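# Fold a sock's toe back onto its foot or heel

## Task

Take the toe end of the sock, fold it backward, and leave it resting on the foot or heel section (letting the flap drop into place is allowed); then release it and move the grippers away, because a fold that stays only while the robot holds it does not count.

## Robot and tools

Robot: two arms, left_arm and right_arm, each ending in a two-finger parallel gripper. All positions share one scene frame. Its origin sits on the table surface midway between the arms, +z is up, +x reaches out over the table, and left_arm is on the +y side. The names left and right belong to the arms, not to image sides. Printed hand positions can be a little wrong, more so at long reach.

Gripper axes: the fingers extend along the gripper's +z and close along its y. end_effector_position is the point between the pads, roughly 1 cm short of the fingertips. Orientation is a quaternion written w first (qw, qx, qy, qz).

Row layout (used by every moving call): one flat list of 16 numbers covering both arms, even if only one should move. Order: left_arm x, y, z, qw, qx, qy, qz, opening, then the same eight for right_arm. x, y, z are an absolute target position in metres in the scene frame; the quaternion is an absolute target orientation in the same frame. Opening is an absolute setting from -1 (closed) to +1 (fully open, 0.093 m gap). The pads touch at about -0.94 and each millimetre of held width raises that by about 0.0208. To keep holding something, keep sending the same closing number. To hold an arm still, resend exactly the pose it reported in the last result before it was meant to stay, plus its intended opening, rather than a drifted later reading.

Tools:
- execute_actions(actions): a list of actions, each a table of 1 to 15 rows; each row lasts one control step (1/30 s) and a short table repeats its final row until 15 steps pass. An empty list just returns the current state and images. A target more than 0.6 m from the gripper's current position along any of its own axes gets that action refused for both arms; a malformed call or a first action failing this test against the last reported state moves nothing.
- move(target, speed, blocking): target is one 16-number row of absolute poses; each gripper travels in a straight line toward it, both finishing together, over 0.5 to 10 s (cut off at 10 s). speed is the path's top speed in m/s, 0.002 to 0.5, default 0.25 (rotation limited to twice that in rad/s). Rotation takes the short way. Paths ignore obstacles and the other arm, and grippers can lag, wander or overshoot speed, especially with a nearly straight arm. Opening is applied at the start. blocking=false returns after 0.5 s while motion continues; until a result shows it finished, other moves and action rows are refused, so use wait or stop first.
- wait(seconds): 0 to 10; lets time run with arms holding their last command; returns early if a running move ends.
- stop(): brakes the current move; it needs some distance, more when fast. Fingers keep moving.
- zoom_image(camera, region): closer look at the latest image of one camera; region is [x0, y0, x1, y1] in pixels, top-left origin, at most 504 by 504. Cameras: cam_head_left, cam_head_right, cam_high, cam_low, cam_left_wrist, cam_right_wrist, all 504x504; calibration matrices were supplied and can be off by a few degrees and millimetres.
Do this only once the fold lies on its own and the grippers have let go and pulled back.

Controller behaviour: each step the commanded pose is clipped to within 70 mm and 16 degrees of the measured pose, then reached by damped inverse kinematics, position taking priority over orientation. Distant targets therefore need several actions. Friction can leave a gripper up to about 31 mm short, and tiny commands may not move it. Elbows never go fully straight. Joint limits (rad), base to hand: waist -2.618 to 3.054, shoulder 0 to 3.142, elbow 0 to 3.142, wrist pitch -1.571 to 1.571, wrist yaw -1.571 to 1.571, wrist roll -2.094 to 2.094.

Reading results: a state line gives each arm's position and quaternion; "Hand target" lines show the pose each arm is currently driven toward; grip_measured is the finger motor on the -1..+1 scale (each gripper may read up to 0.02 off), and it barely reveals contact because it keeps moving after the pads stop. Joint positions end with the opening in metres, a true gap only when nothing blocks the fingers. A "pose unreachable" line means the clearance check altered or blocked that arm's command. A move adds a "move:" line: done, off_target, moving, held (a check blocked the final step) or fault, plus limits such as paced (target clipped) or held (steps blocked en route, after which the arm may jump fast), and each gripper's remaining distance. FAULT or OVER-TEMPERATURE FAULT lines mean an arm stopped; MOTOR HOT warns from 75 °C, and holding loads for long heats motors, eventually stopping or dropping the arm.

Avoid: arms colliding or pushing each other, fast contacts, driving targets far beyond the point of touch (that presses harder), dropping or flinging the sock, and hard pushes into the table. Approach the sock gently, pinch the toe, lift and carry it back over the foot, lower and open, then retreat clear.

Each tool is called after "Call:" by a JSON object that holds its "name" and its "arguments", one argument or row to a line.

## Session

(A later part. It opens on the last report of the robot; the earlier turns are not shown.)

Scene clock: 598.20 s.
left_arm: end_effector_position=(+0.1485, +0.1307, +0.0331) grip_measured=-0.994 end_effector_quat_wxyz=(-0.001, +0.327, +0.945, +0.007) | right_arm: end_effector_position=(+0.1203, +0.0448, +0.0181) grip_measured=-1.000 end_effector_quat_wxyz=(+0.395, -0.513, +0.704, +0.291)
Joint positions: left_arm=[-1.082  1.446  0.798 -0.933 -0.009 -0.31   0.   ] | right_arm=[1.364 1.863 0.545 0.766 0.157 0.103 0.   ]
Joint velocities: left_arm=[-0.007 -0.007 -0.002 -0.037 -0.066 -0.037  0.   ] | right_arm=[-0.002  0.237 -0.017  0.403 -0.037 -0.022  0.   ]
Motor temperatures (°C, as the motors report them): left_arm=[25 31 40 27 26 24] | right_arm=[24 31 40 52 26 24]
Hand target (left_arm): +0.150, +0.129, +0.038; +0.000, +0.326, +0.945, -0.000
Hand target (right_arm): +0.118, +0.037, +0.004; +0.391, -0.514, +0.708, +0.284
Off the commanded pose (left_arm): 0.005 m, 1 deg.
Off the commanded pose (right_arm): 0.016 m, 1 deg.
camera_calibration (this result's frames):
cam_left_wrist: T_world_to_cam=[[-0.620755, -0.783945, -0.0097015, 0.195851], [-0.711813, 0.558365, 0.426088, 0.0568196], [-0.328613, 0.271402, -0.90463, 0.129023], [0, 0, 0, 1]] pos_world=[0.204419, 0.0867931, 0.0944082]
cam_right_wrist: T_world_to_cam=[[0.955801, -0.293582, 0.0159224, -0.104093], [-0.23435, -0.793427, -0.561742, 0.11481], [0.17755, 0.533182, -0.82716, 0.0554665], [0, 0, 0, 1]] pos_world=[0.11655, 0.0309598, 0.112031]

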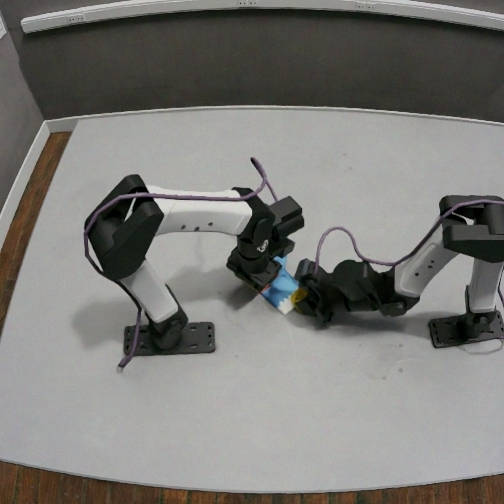

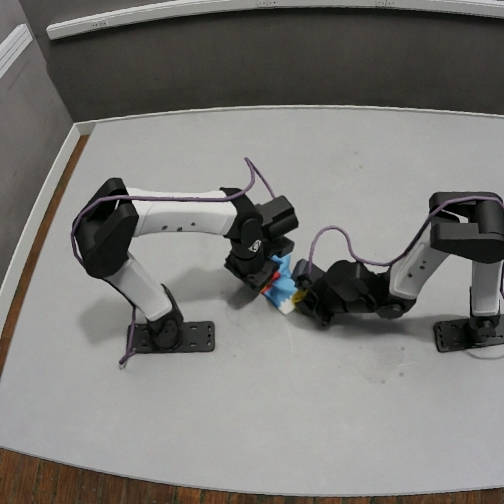

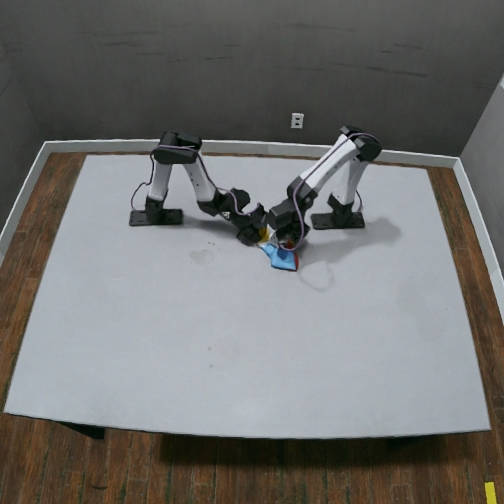

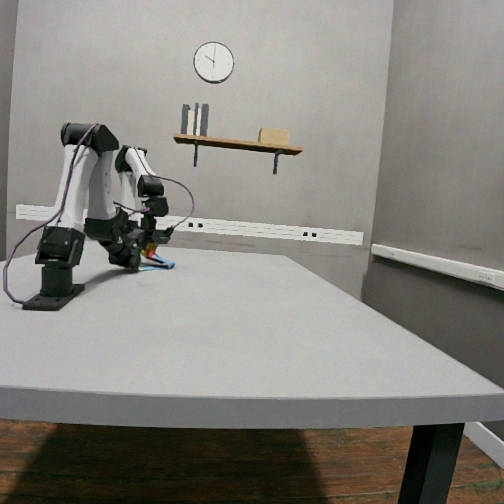

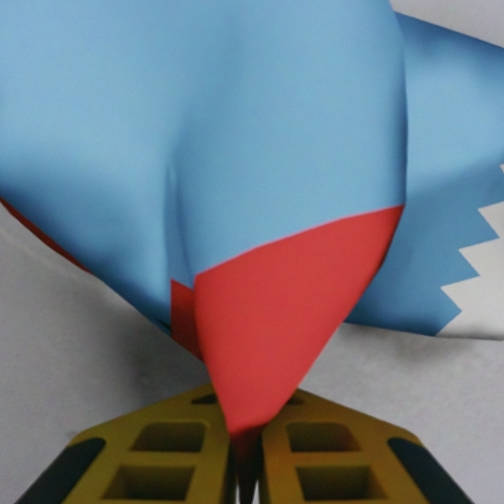

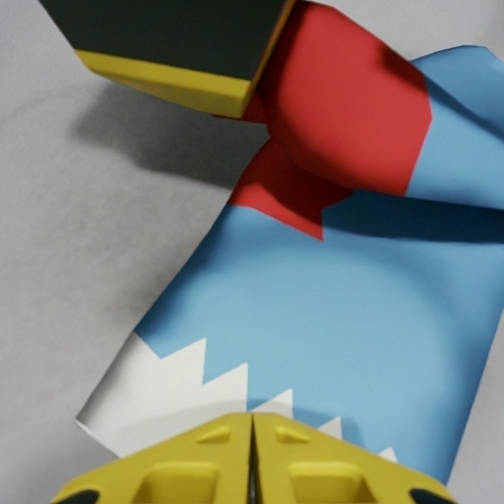

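Call:
{"name": "move", "arguments": {
  "target": [0.184, 0.128, 0.036, 0, 0.242, 0.970, 0, -1, 0.118, 0.037, 0.004, 0.392, -0.514, 0.708, 0.285, -1],
  "speed": 0.08
}}

Scene clock: 602.37 s.
left_arm: end_effector_position=(+0.1803, +0.1319, +0.0376) grip_measured=-0.994 end_effector_quat_wxyz=(+0.004, +0.250, +0.968, +0.003) | right_arm: end_effector_position=(+0.1208, +0.0480, +0.0191) grip_measured=-1.000 end_effector_quat_wxyz=(+0.402, -0.508, +0.701, +0.298)
Joint positions: left_arm=[-0.967  1.499  0.865 -0.933 -0.009 -0.356  0.   ] | right_arm=[1.364 1.881 0.545 0.806 0.158 0.103 0.   ]
Joint velocities: left_arm=[ 0.007  0.012 -0.017 -0.037  0.007  0.051  0.   ] | right_arm=[-0.007  0.017 -0.017 -0.066 -0.007 -0.095  0.   ]
Motor temperatures (°C, as the motors report them): left_arm=[25 31 40 27 26 24] | right_arm=[24 31 40 52 26 24]
Hand target (left_arm): +0.183, +0.128, +0.036; -0.001, +0.242, +0.970, -0.001
Hand target (right_arm): +0.118, +0.037, +0.004; +0.392, -0.514, +0.708, +0.285
Off the commanded pose (left_arm): 0.006 m, 1 deg.
Off the commanded pose (right_arm): 0.019 m, 2 deg.
move: off_target (right_arm)
camera_calibration (this result's frames):
cam_left_wrist: T_world_to_cam=[[-0.487001, -0.873386, -0.00524615, 0.20398], [-0.796123, 0.441433, 0.413916, 0.107949], [-0.359192, 0.205754, -0.9103, 0.157569], [0, 0, 0, 1]] pos_world=[0.241876, 0.0980803, 0.0998235]
cam_right_wrist: T_world_to_cam=[[0.955565, -0.294518, 0.0124331, -0.103523], [-0.2331, -0.780768, -0.579712, 0.117583], [0.180443, 0.551054, -0.814727, 0.0529654], [0, 0, 0, 1]] pos_world=[0.116774, 0.032129, 0.112604]

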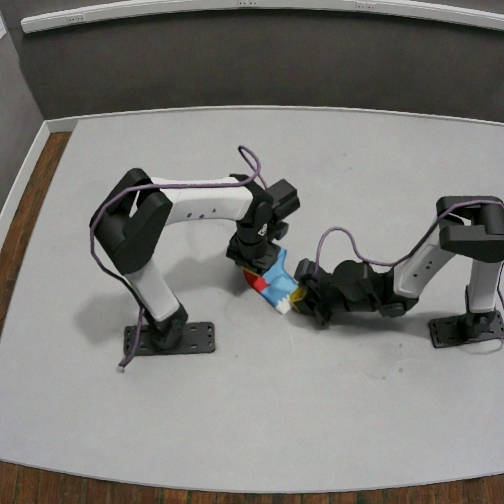

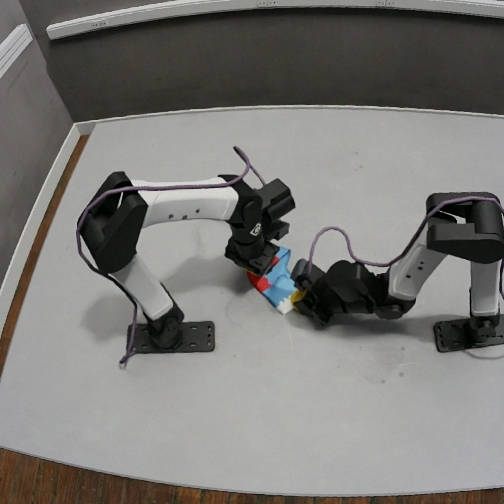

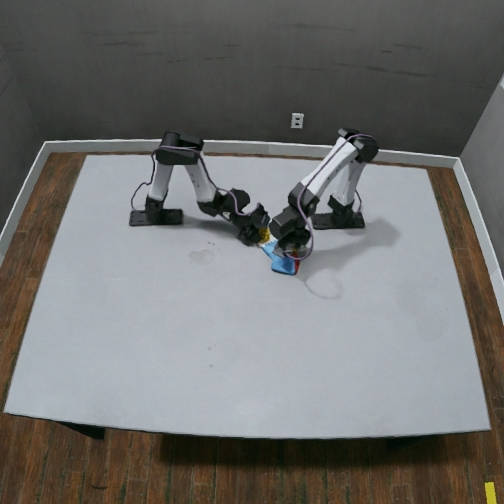

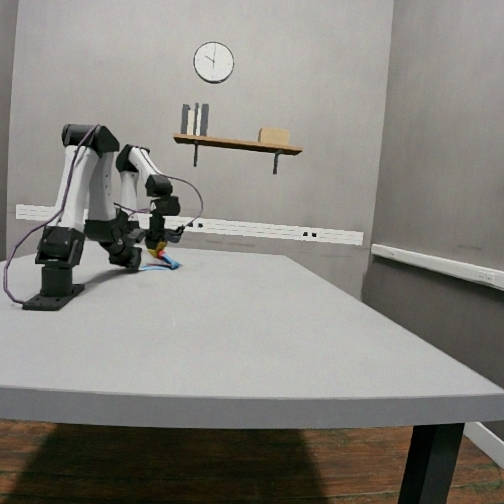

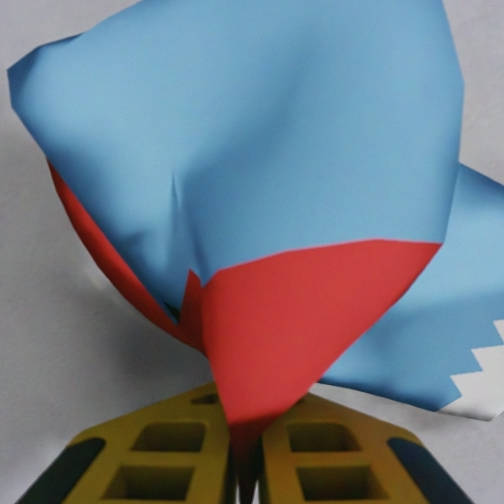

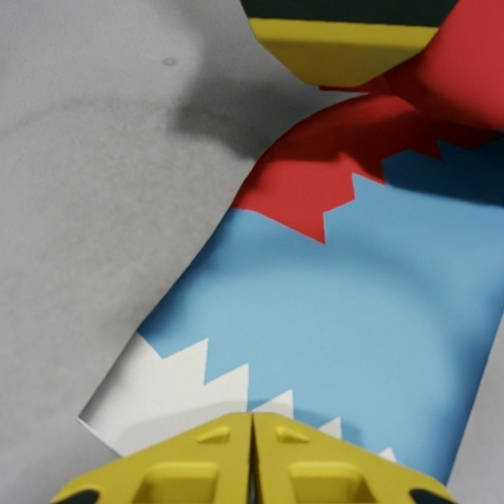

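Call:
{"name": "execute_actions", "arguments": {
  "actions": []
}}

Scene clock: 620.60 s.
left_arm: end_effector_position=(+0.1803, +0.1319, +0.0376) grip_measured=-0.994 end_effector_quat_wxyz=(+0.004, +0.249, +0.968, +0.003) | right_arm: end_effector_position=(+0.1208, +0.0480, +0.0191) grip_measured=-1.000 end_effector_quat_wxyz=(+0.402, -0.508, +0.701, +0.298)
Joint positions: left_arm=[-0.967  1.499  0.865 -0.933 -0.009 -0.358  0.   ] | right_arm=[1.364 1.881 0.545 0.806 0.158 0.103 0.   ]
Joint velocities: left_arm=[-0.002 -0.012 -0.012 -0.037  0.007  0.022  0.   ] | right_arm=[ 0.007 -0.017  0.002 -0.051 -0.022 -0.007  0.   ]
Motor temperatures (°C, as the motors report them): left_arm=[25 31 41 27 26 24] | right_arm=[24 32 39 53 26 24]
Hand target (left_arm): +0.183, +0.128, +0.036; -0.001, +0.242, +0.970, -0.001
Hand target (right_arm): +0.118, +0.037, +0.004; +0.392, -0.514, +0.708, +0.285
Off the commanded pose (left_arm): 0.006 m, 1 deg.
Off the commanded pose (right_arm): 0.019 m, 2 deg.
camera_calibration (this result's frames):
cam_left_wrist: T_world_to_cam=[[-0.485668, -0.874128, -0.00523556, 0.203837], [-0.796797, 0.440223, 0.413906, 0.10823], [-0.359502, 0.205192, -0.910305, 0.157699], [0, 0, 0, 1]] pos_world=[0.241927, 0.0981752, 0.0998242]
cam_right_wrist: T_world_to_cam=[[0.955565, -0.294518, 0.0124331, -0.103523], [-0.2331, -0.780768, -0.579712, 0.117583], [0.180443, 0.551054, -0.814727, 0.0529654], [0, 0, 0, 1]] pos_world=[0.116774, 0.032129, 0.112604]

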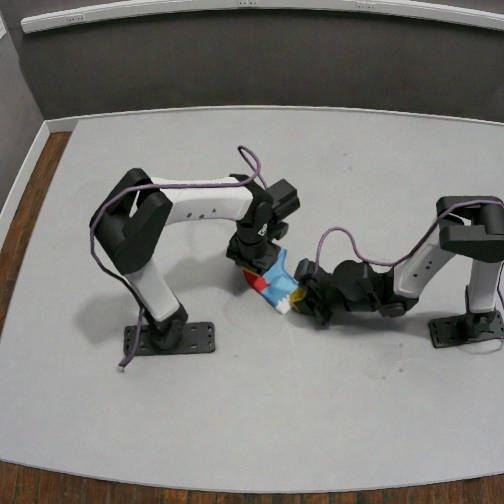

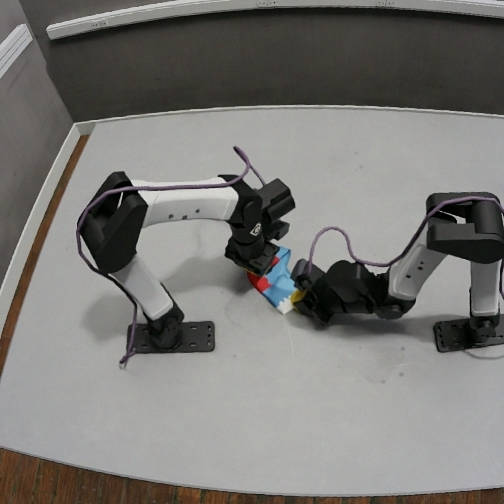

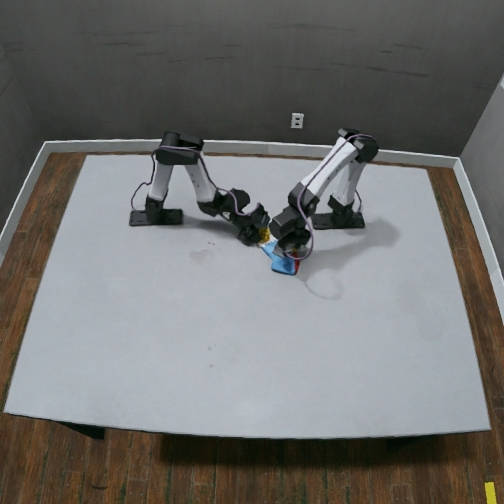

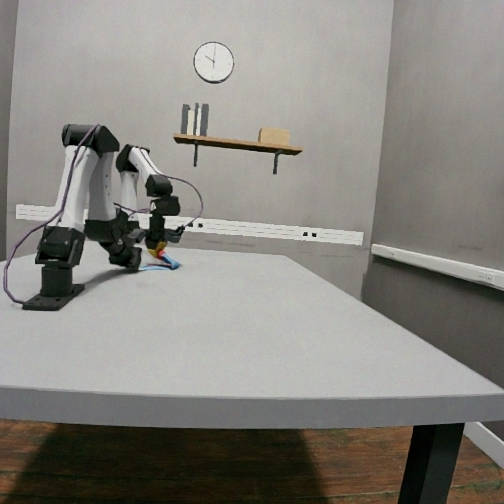

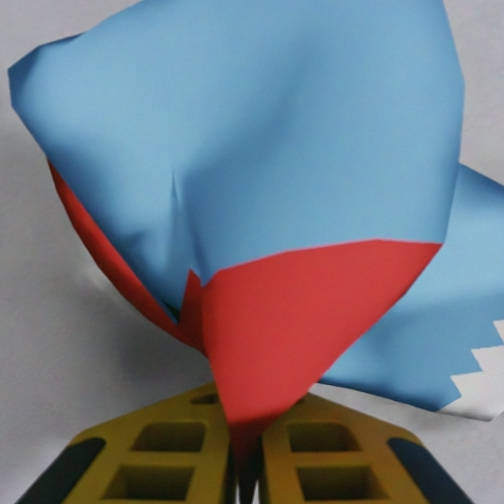

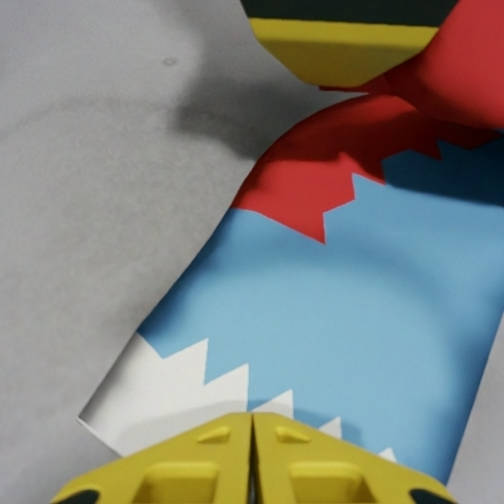

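Call:
{"name": "execute_actions", "arguments": {
  "actions": [
    [[0.1845,0.1275,0.034,0,0.242,0.970,0,-1,0.118,0.037,0.004,0.392,-0.514,0.708,0.285,-1],[0.185,0.127,0.032,0,0.242,0.970,0,-1,0.118,0.037,0.004,0.392,-0.514,0.708,0.285,-1],[0.1855,0.1265,0.030,0,0.242,0.970,0,-1,0.118,0.037,0.004,0.392,-0.514,0.708,0.285,-1],[0.186,0.126,0.028,0,0.242,0.970,0,-1,0.118,0.037,0.004,0.392,-0.514,0.708,0.285,-1],[0.1865,0.1255,0.026,0,0.242,0.970,0,-1,0.118,0.037,0.004,0.392,-0.514,0.708,0.285,-1],[0.187,0.125,0.024,0,0.242,0.970,0,-1,0.118,0.037,0.004,0.392,-0.514,0.708,0.285,-1],[0.1875,0.1245,0.022,0,0.242,0.970,0,-1,0.118,0.037,0.004,0.392,-0.514,0.708,0.285,-1],[0.188,0.124,0.020,0,0.242,0.970,0,-1,0.118,0.037,0.004,0.392,-0.514,0.708,0.285,-1],[0.1885,0.1235,0.018,0,0.242,0.970,0,-1,0.118,0.037,0.004,0.392,-0.514,0.708,0.285,-1],[0.189,0.123,0.016,0,0.242,0.970,0,-1,0.118,0.037,0.004,0.392,-0.514,0.708,0.285,-1],[0.1895,0.1225,0.014,0,0.242,0.970,0,-1,0.118,0.037,0.004,0.392,-0.514,0.708,0.285,-1],[0.190,0.122,0.013,0,0.242,0.970,0,-1,0.118,0.037,0.004,0.392,-0.514,0.708,0.285,-1],[0.190,0.122,0.012,0,0.242,0.970,0,-1,0.118,0.037,0.004,0.392,-0.514,0.708,0.285,-1]],
    [[0.190,0.122,0.012,0,0.242,0.970,0,-1,0.118,0.037,0.004,0.392,-0.514,0.708,0.285,-1]]
  ]
}}

Scene clock: 652.33 s.
left_arm: end_effector_position=(+0.1921, +0.1181, +0.0213) grip_measured=-0.994 end_effector_quat_wxyz=(+0.015, +0.249, +0.968, -0.005) | right_arm: end_effector_position=(+0.1208, +0.0480, +0.0191) grip_measured=-1.000 end_effector_quat_wxyz=(+0.402, -0.508, +0.701, +0.298)
Joint positions: left_arm=[-0.967  1.573  0.865 -0.832 -0.009 -0.358  0.   ] | right_arm=[1.364 1.881 0.545 0.806 0.158 0.103 0.   ]
Joint velocities: left_arm=[ 0.002 -0.007 -0.022  0.007  0.022  0.022  0.   ] | right_arm=[-0.007  0.002  0.002 -0.037 -0.022 -0.007  0.   ]
Motor temperatures (°C, as the motors report them): left_arm=[25 30 42 27 26 24] | right_arm=[24 32 38 54 26 24]
Hand target (left_arm): +0.190, +0.122, +0.012; -0.000, +0.242, +0.970, -0.000
Hand target (right_arm): +0.118, +0.037, +0.004; +0.392, -0.514, +0.708, +0.285
Off the commanded pose (left_arm): 0.010 m, 2 deg.
Off the commanded pose (right_arm): 0.019 m, 2 deg.
camera_calibration (this result's frames):
cam_left_wrist: T_world_to_cam=[[-0.485656, -0.874141, 0.0038942, 0.197257], [-0.803701, 0.448264, 0.391311, 0.131308], [-0.343807, 0.186913, -0.92025, 0.149343], [0, 0, 0, 1]] pos_world=[0.252677, 0.0856559, 0.0852824]
cam_right_wrist: T_world_to_cam=[[0.955565, -0.294518, 0.0124331, -0.103523], [-0.2331, -0.780768, -0.579712, 0.117583], [0.180443, 0.551054, -0.814727, 0.0529654], [0, 0, 0, 1]] pos_world=[0.116774, 0.032129, 0.112604]

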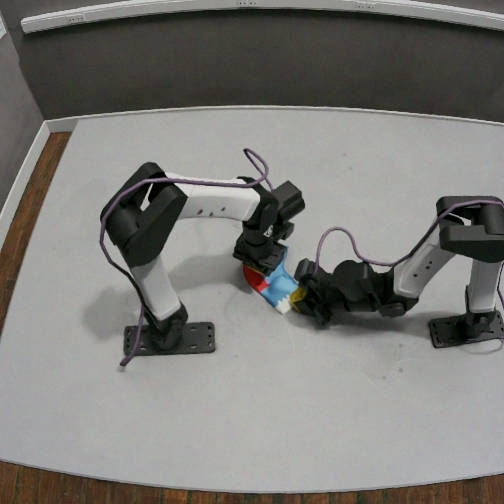

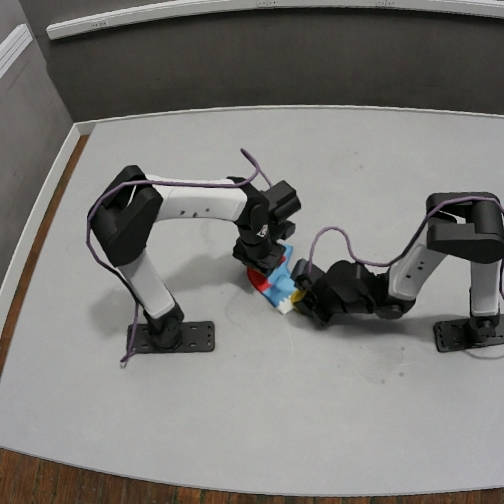

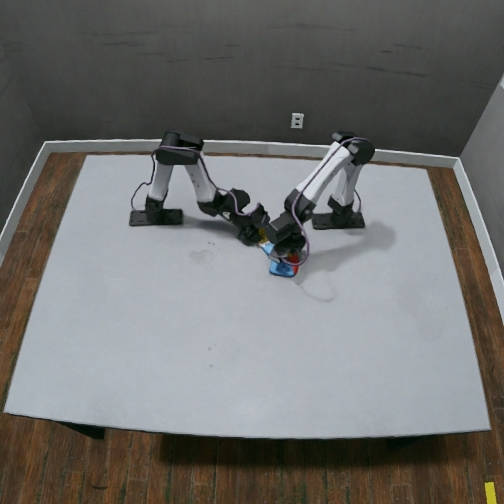

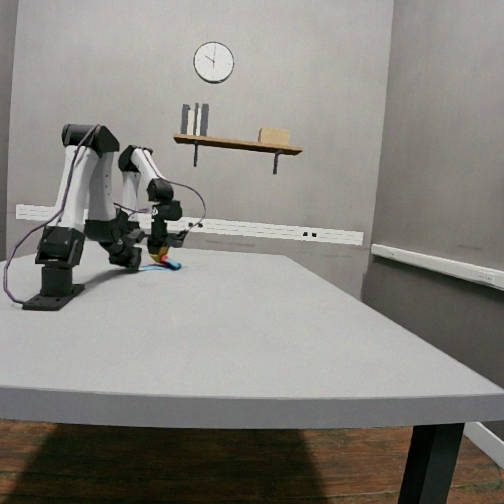

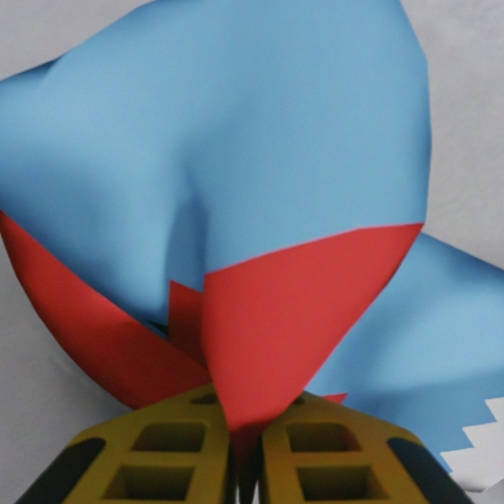

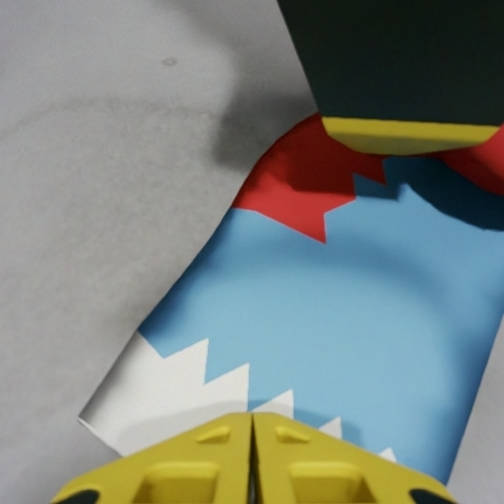

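Call:
{"name": "execute_actions", "arguments": {
  "actions": [
    [[0.190,0.122,0.012,0,0.242,0.970,0,-0.95,0.118,0.037,0.004,0.392,-0.514,0.708,0.285,-1],[0.190,0.122,0.012,0,0.242,0.970,0,-0.9,0.118,0.037,0.004,0.392,-0.514,0.708,0.285,-1],[0.190,0.122,0.012,0,0.242,0.970,0,-0.85,0.118,0.037,0.004,0.392,-0.514,0.708,0.285,-1],[0.190,0.122,0.012,0,0.242,0.970,0,-0.8,0.118,0.037,0.004,0.392,-0.514,0.708,0.285,-1],[0.190,0.122,0.012,0,0.242,0.970,0,-0.74,0.118,0.037,0.004,0.392,-0.514,0.708,0.285,-1],[0.190,0.122,0.012,0,0.242,0.970,0,-0.68,0.118,0.037,0.004,0.392,-0.514,0.708,0.285,-1],[0.190,0.122,0.012,0,0.242,0.970,0,-0.62,0.118,0.037,0.004,0.392,-0.514,0.708,0.285,-1],[0.190,0.122,0.012,0,0.242,0.970,0,-0.56,0.118,0.037,0.004,0.392,-0.514,0.708,0.285,-1],[0.190,0.122,0.012,0,0.242,0.970,0,-0.5,0.118,0.037,0.004,0.392,-0.514,0.708,0.285,-1],[0.190,0.122,0.012,0,0.242,0.970,0,-0.43,0.118,0.037,0.004,0.392,-0.514,0.708,0.285,-1],[0.190,0.122,0.012,0,0.242,0.970,0,-0.36,0.118,0.037,0.004,0.392,-0.514,0.708,0.285,-1],[0.190,0.122,0.012,0,0.242,0.970,0,-0.29,0.118,0.037,0.004,0.392,-0.514,0.708,0.285,-1],[0.190,0.122,0.012,0,0.242,0.970,0,-0.22,0.118,0.037,0.004,0.392,-0.514,0.708,0.285,-1],[0.190,0.122,0.012,0,0.242,0.970,0,-0.15,0.118,0.037,0.004,0.392,-0.514,0.708,0.285,-1],[0.190,0.122,0.012,0,0.242,0.970,0,-0.08,0.118,0.037,0.004,0.392,-0.514,0.708,0.285,-1]],
    [[0.190,0.122,0.012,0,0.242,0.970,0,0.0,0.118,0.037,0.004,0.392,-0.514,0.708,0.285,-1],[0.190,0.122,0.012,0,0.242,0.970,0,0.08,0.118,0.037,0.004,0.392,-0.514,0.708,0.285,-1],[0.190,0.122,0.012,0,0.242,0.970,0,0.16,0.118,0.037,0.004,0.392,-0.514,0.708,0.285,-1],[0.190,0.122,0.012,0,0.242,0.970,0,0.24,0.118,0.037,0.004,0.392,-0.514,0.708,0.285,-1],[0.190,0.122,0.012,0,0.242,0.970,0,0.32,0.118,0.037,0.004,0.392,-0.514,0.708,0.285,-1],[0.190,0.122,0.012,0,0.242,0.970,0,0.40,0.118,0.037,0.004,0.392,-0.514,0.708,0.285,-1],[0.190,0.122,0.012,0,0.242,0.970,0,0.48,0.118,0.037,0.004,0.392,-0.514,0.708,0.285,-1],[0.190,0.122,0.012,0,0.242,0.970,0,0.56,0.118,0.037,0.004,0.392,-0.514,0.708,0.285,-1],[0.190,0.122,0.012,0,0.242,0.970,0,0.64,0.118,0.037,0.004,0.392,-0.514,0.708,0.285,-1],[0.190,0.122,0.012,0,0.242,0.970,0,0.70,0.118,0.037,0.004,0.392,-0.514,0.708,0.285,-1]]
  ]
}}

Scene clock: 668.47 s.
left_arm: end_effector_position=(+0.1921, +0.1180, +0.0213) grip_measured=+0.697 end_effector_quat_wxyz=(+0.015, +0.249, +0.968, -0.005) | right_arm: end_effector_position=(+0.1208, +0.0480, +0.0191) grip_measured=-1.000 end_effector_quat_wxyz=(+0.402, -0.508, +0.701, +0.298)
Joint positions: left_arm=[-0.967  1.573  0.865 -0.832 -0.009 -0.358  0.079] | right_arm=[1.364 1.881 0.545 0.806 0.158 0.103 0.   ]
Joint velocities: left_arm=[-0.002 -0.002 -0.007 -0.051  0.022  0.051 -0.   ] | right_arm=[-0.002 -0.012 -0.022 -0.037 -0.022 -0.022  0.   ]
Motor temperatures (°C, as the motors report them): left_arm=[25 30 41 27 26 24] | right_arm=[24 32 38 55 26 24]
Hand target (left_arm): +0.190, +0.122, +0.013; -0.000, +0.242, +0.970, -0.000
Hand target (right_arm): +0.118, +0.037, +0.004; +0.392, -0.514, +0.708, +0.285
Off the commanded pose (left_arm): 0.010 m, 2 deg.
Off the commanded pose (right_arm): 0.019 m, 2 deg.
camera_calibration (this result's frames):
cam_left_wrist: T_world_to_cam=[[-0.485657, -0.87414, 0.00402651, 0.197222], [-0.803798, 0.448377, 0.390981, 0.131399], [-0.343578, 0.186646, -0.92039, 0.14937], [0, 0, 0, 1]] pos_world=[0.252721, 0.0856043, 0.0853096]
cam_right_wrist: T_world_to_cam=[[0.955565, -0.294518, 0.0124331, -0.103523], [-0.2331, -0.780768, -0.579712, 0.117583], [0.180443, 0.551054, -0.814727, 0.0529654], [0, 0, 0, 1]] pos_world=[0.116774, 0.032129, 0.112604]

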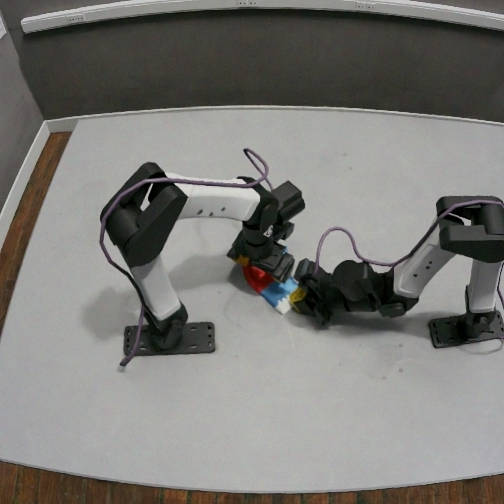

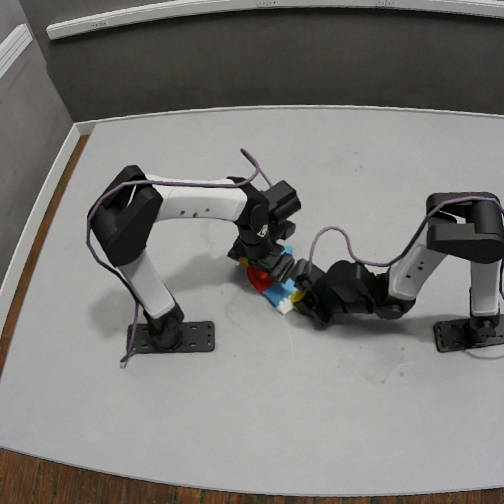

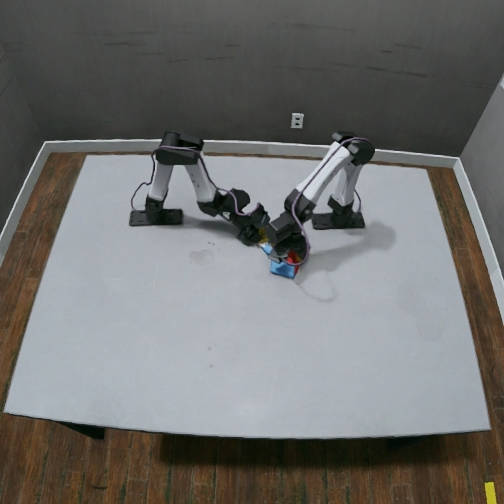

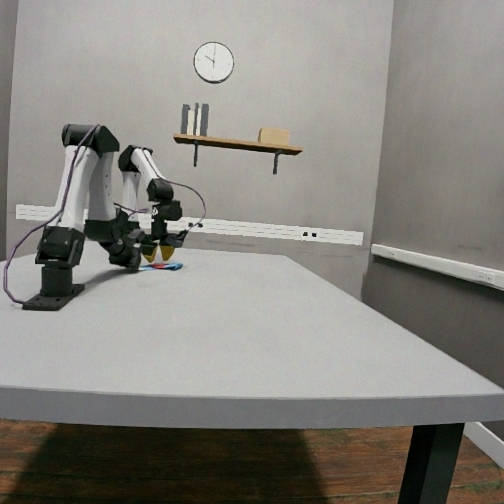

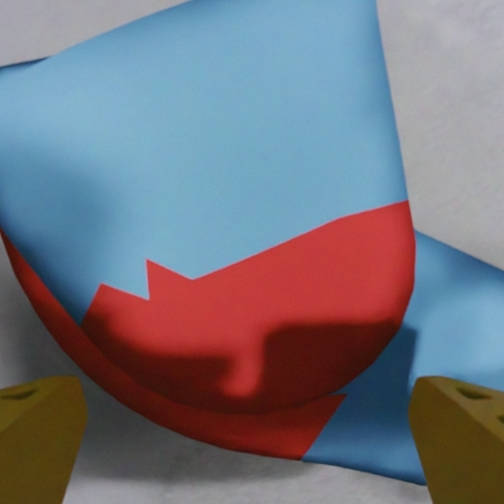

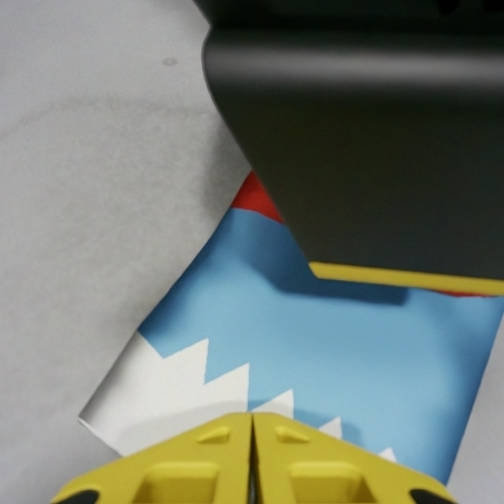

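Call:
{"name": "move", "arguments": {
  "target": [0.200,0.150,0.095,0.015,0.249,0.968,-0.005,0.7,0.119,0.040,0.075,0.402,-0.508,0.701,0.298,-1],
  "speed": 0.12
}}

Call:
{"name": "move", "arguments": {
  "target": [0.22,0.30,0.22,0.30,0.0,0.954,0.0,0.7,0.20,-0.28,0.22,0.45,-0.1,0.885,0.05,-1],
  "speed": 0.3
}}

Scene clock: 679.43 s.
left_arm: end_effector_position=(+0.1990, +0.1487, +0.0875) grip_measured=+0.697 end_effector_quat_wxyz=(+0.007, +0.250, +0.968, +0.001) | right_arm: end_effector_position=(+0.1192, +0.0347, +0.0669) grip_measured=-1.000 end_effector_quat_wxyz=(+0.398, -0.511, +0.703, +0.294)
Joint positions: left_arm=[-0.86   1.438  1.017 -1.139 -0.009 -0.25   0.079] | right_arm=[1.364 1.623 0.555 0.524 0.158 0.103 0.   ]
Joint velocities: left_arm=[-0.007 -0.007  0.017 -0.066  0.007  0.007 -0.001] | right_arm=[-0.007 -0.002 -0.022 -0.022  0.051 -0.066  0.   ]
Motor temperatures (°C, as the motors report them): left_arm=[25 30 40 27 26 24] | right_arm=[24 33 38 55 26 24]
Hand target (left_arm): +0.201, +0.148, +0.095; +0.014, +0.249, +0.968, -0.006
Hand target (right_arm): +0.119, +0.039, +0.075; +0.402, -0.508, +0.701, +0.298
Off the commanded pose (left_arm): 0.008 m, 1 deg.
Off the commanded pose (right_arm): 0.010 m, 1 deg.
move: done
camera_calibration (this result's frames):
cam_left_wrist: T_world_to_cam=[[-0.486638, -0.873594, -0.00418084, 0.227974], [-0.798319, 0.442753, 0.408236, 0.0955235], [-0.354782, 0.202001, -0.912867, 0.206217], [0, 0, 0, 1]] pos_world=[0.260361, 0.115207, 0.150206]
cam_right_wrist: T_world_to_cam=[[0.955589, -0.294321, 0.0149781, -0.106657], [-0.234116, -0.789025, -0.568005, 0.134152], [0.178994, 0.539273, -0.822889, 0.100714], [0, 0, 0, 1]] pos_world=[0.1153, 0.0201453, 0.160673]

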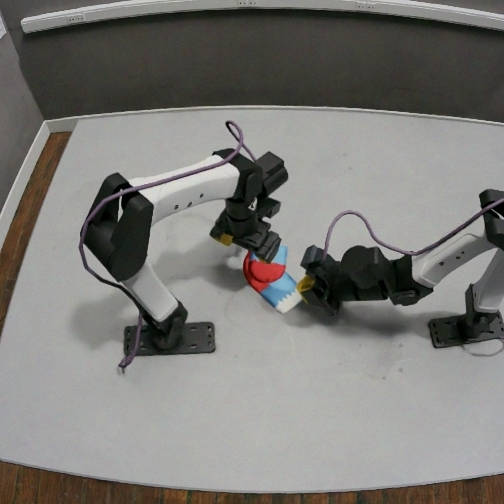

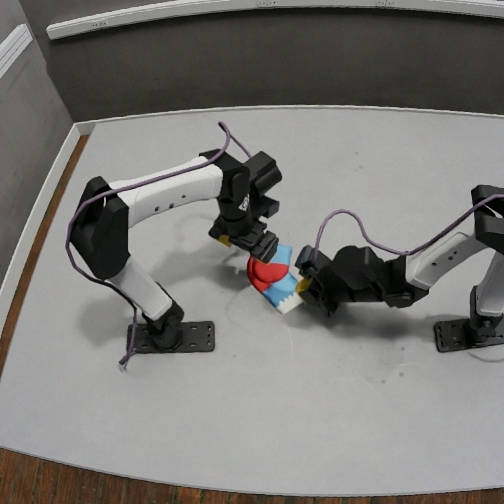

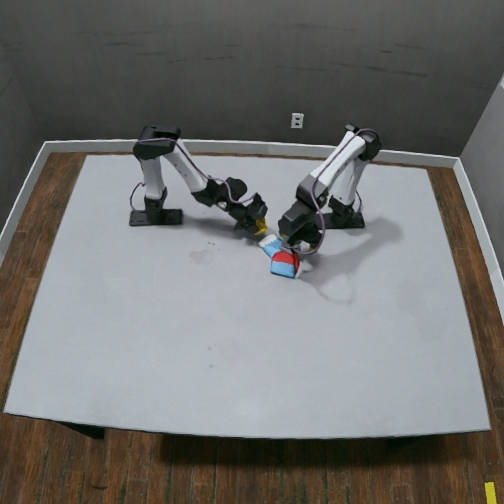

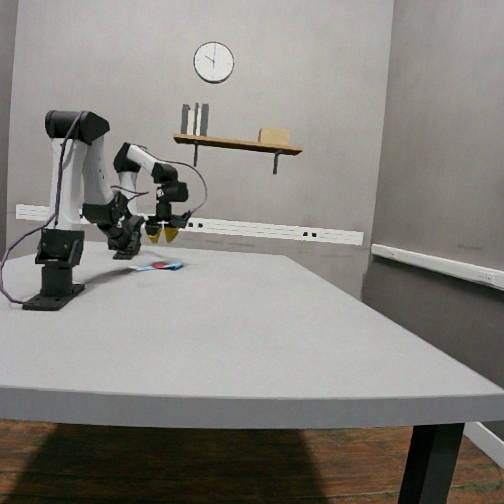

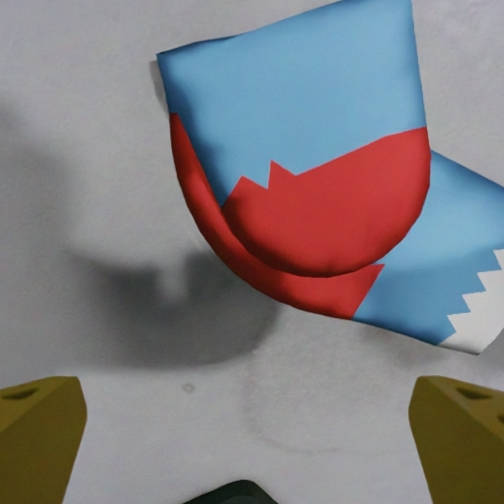

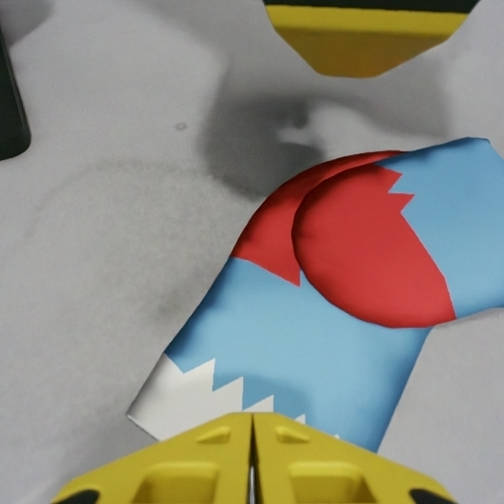

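Scene clock: 681.83 s.
left_arm: end_effector_position=(+0.2214, +0.2985, +0.2100) grip_measured=+0.697 end_effector_quat_wxyz=(+0.276, -0.007, +0.961, +0.005) | right_arm: end_effector_position=(+0.2053, -0.2786, +0.2143) grip_measured=-1.000 end_effector_quat_wxyz=(+0.446, -0.102, +0.888, +0.042)
Joint positions: left_arm=[-0.226  0.822  1.028 -1.223 -0.078 -0.113  0.079] | right_arm=[ 1.032  0.572  0.808 -1.117  0.683  0.633  0.   ]
Joint velocities: left_arm=[ 0.002  0.002 -0.002 -0.007 -0.051 -0.022 -0.   ] | right_arm=[-0.012  0.007 -0.022 -0.066 -0.007  0.051  0.   ]
Motor temperatures (°C, as the motors report them): left_arm=[25 30 40 27 26 24] | right_arm=[24 32 39 54 27 24]
Hand target (left_arm): +0.221, +0.298, +0.219; +0.292, -0.006, +0.956, -0.002
Hand target (right_arm): +0.204, -0.281, +0.219; +0.446, -0.101, +0.888, +0.048
Off the commanded pose (left_arm): 0.010 m, 3 deg.
Off the commanded pose (right_arm): 0.008 m, 1 deg.
move: off_target (left_arm)
camera_calibration (this result's frames):
cam_left_wrist: T_world_to_cam=[[0.0115461, -0.999909, -0.00693899, 0.298261], [-0.992158, -0.0105923, -0.124538, 0.287154], [0.124453, 0.00832251, -0.992191, 0.264095], [0, 0, 0, 1]] pos_world=[0.248591, 0.299077, 0.299864]
cam_right_wrist: T_world_to_cam=[[0.232518, -0.97191, 0.0364078, -0.32834], [-0.849701, -0.22121, -0.478616, 0.256251], [0.473226, 0.0803512, -0.877269, 0.198901], [0, 0, 0, 1]] pos_world=[0.199957, -0.278414, 0.30909]

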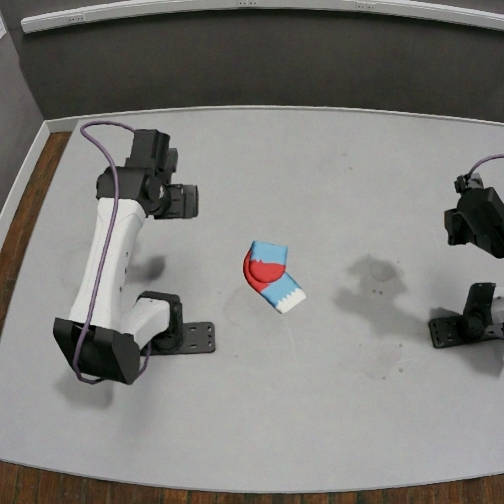

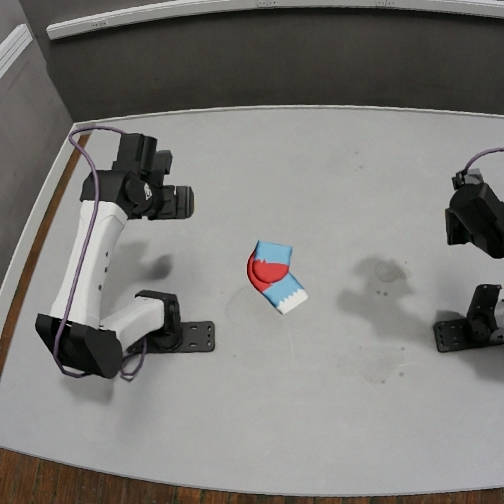

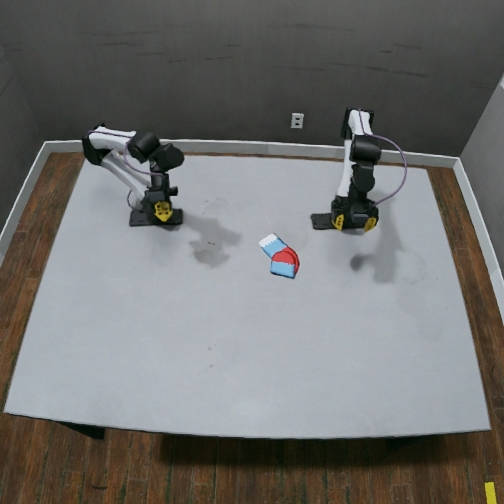

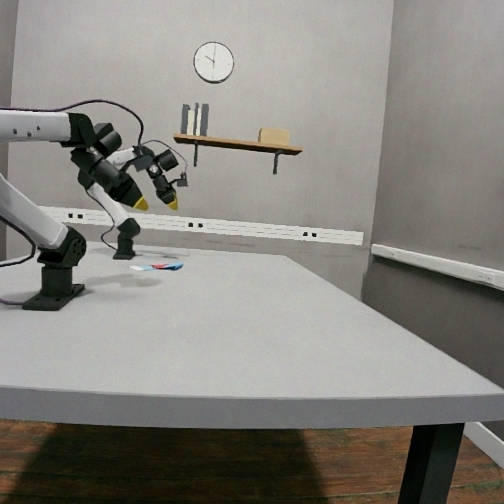

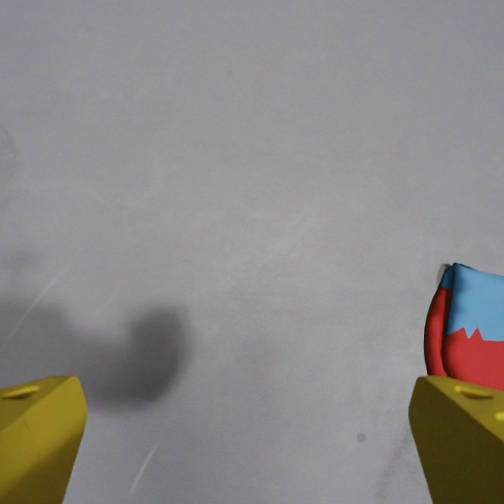

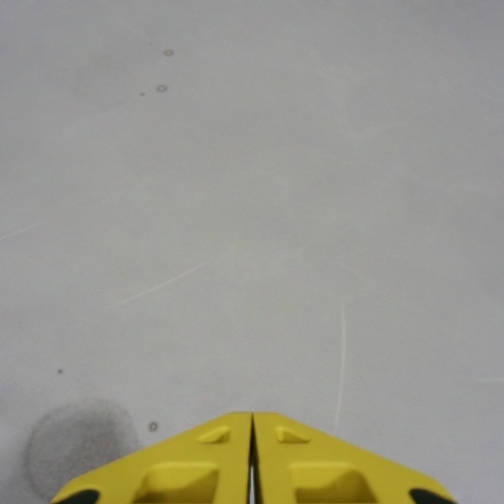

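Call:
{"name": "zoom_image", "arguments": {
  "camera": "cam_head_left",
  "region": [225, 225, 325, 325]
}}

Call:
{"name": "zoom_image", "arguments": {
  "camera": "cam_low",
  "region": [115, 245, 205, 285]
}}

Region (225, 225, 325, 325) of cam_head_left's 504x504 image, scaled by 5.040, with more detail than that image has.

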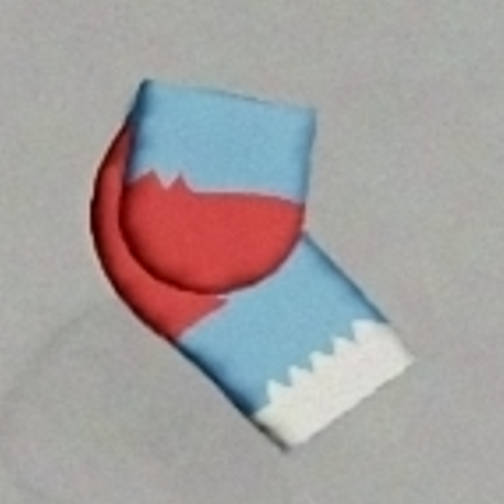

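Region (115, 245, 205, 285) of cam_low's 504x504 image, scaled by 5.600, with more detail than that image has.

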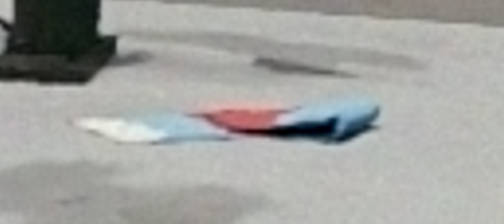

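Call:
{"name": "finished_scene", "arguments": {
  "scene": 1
}}

The scene is finished: the task was done.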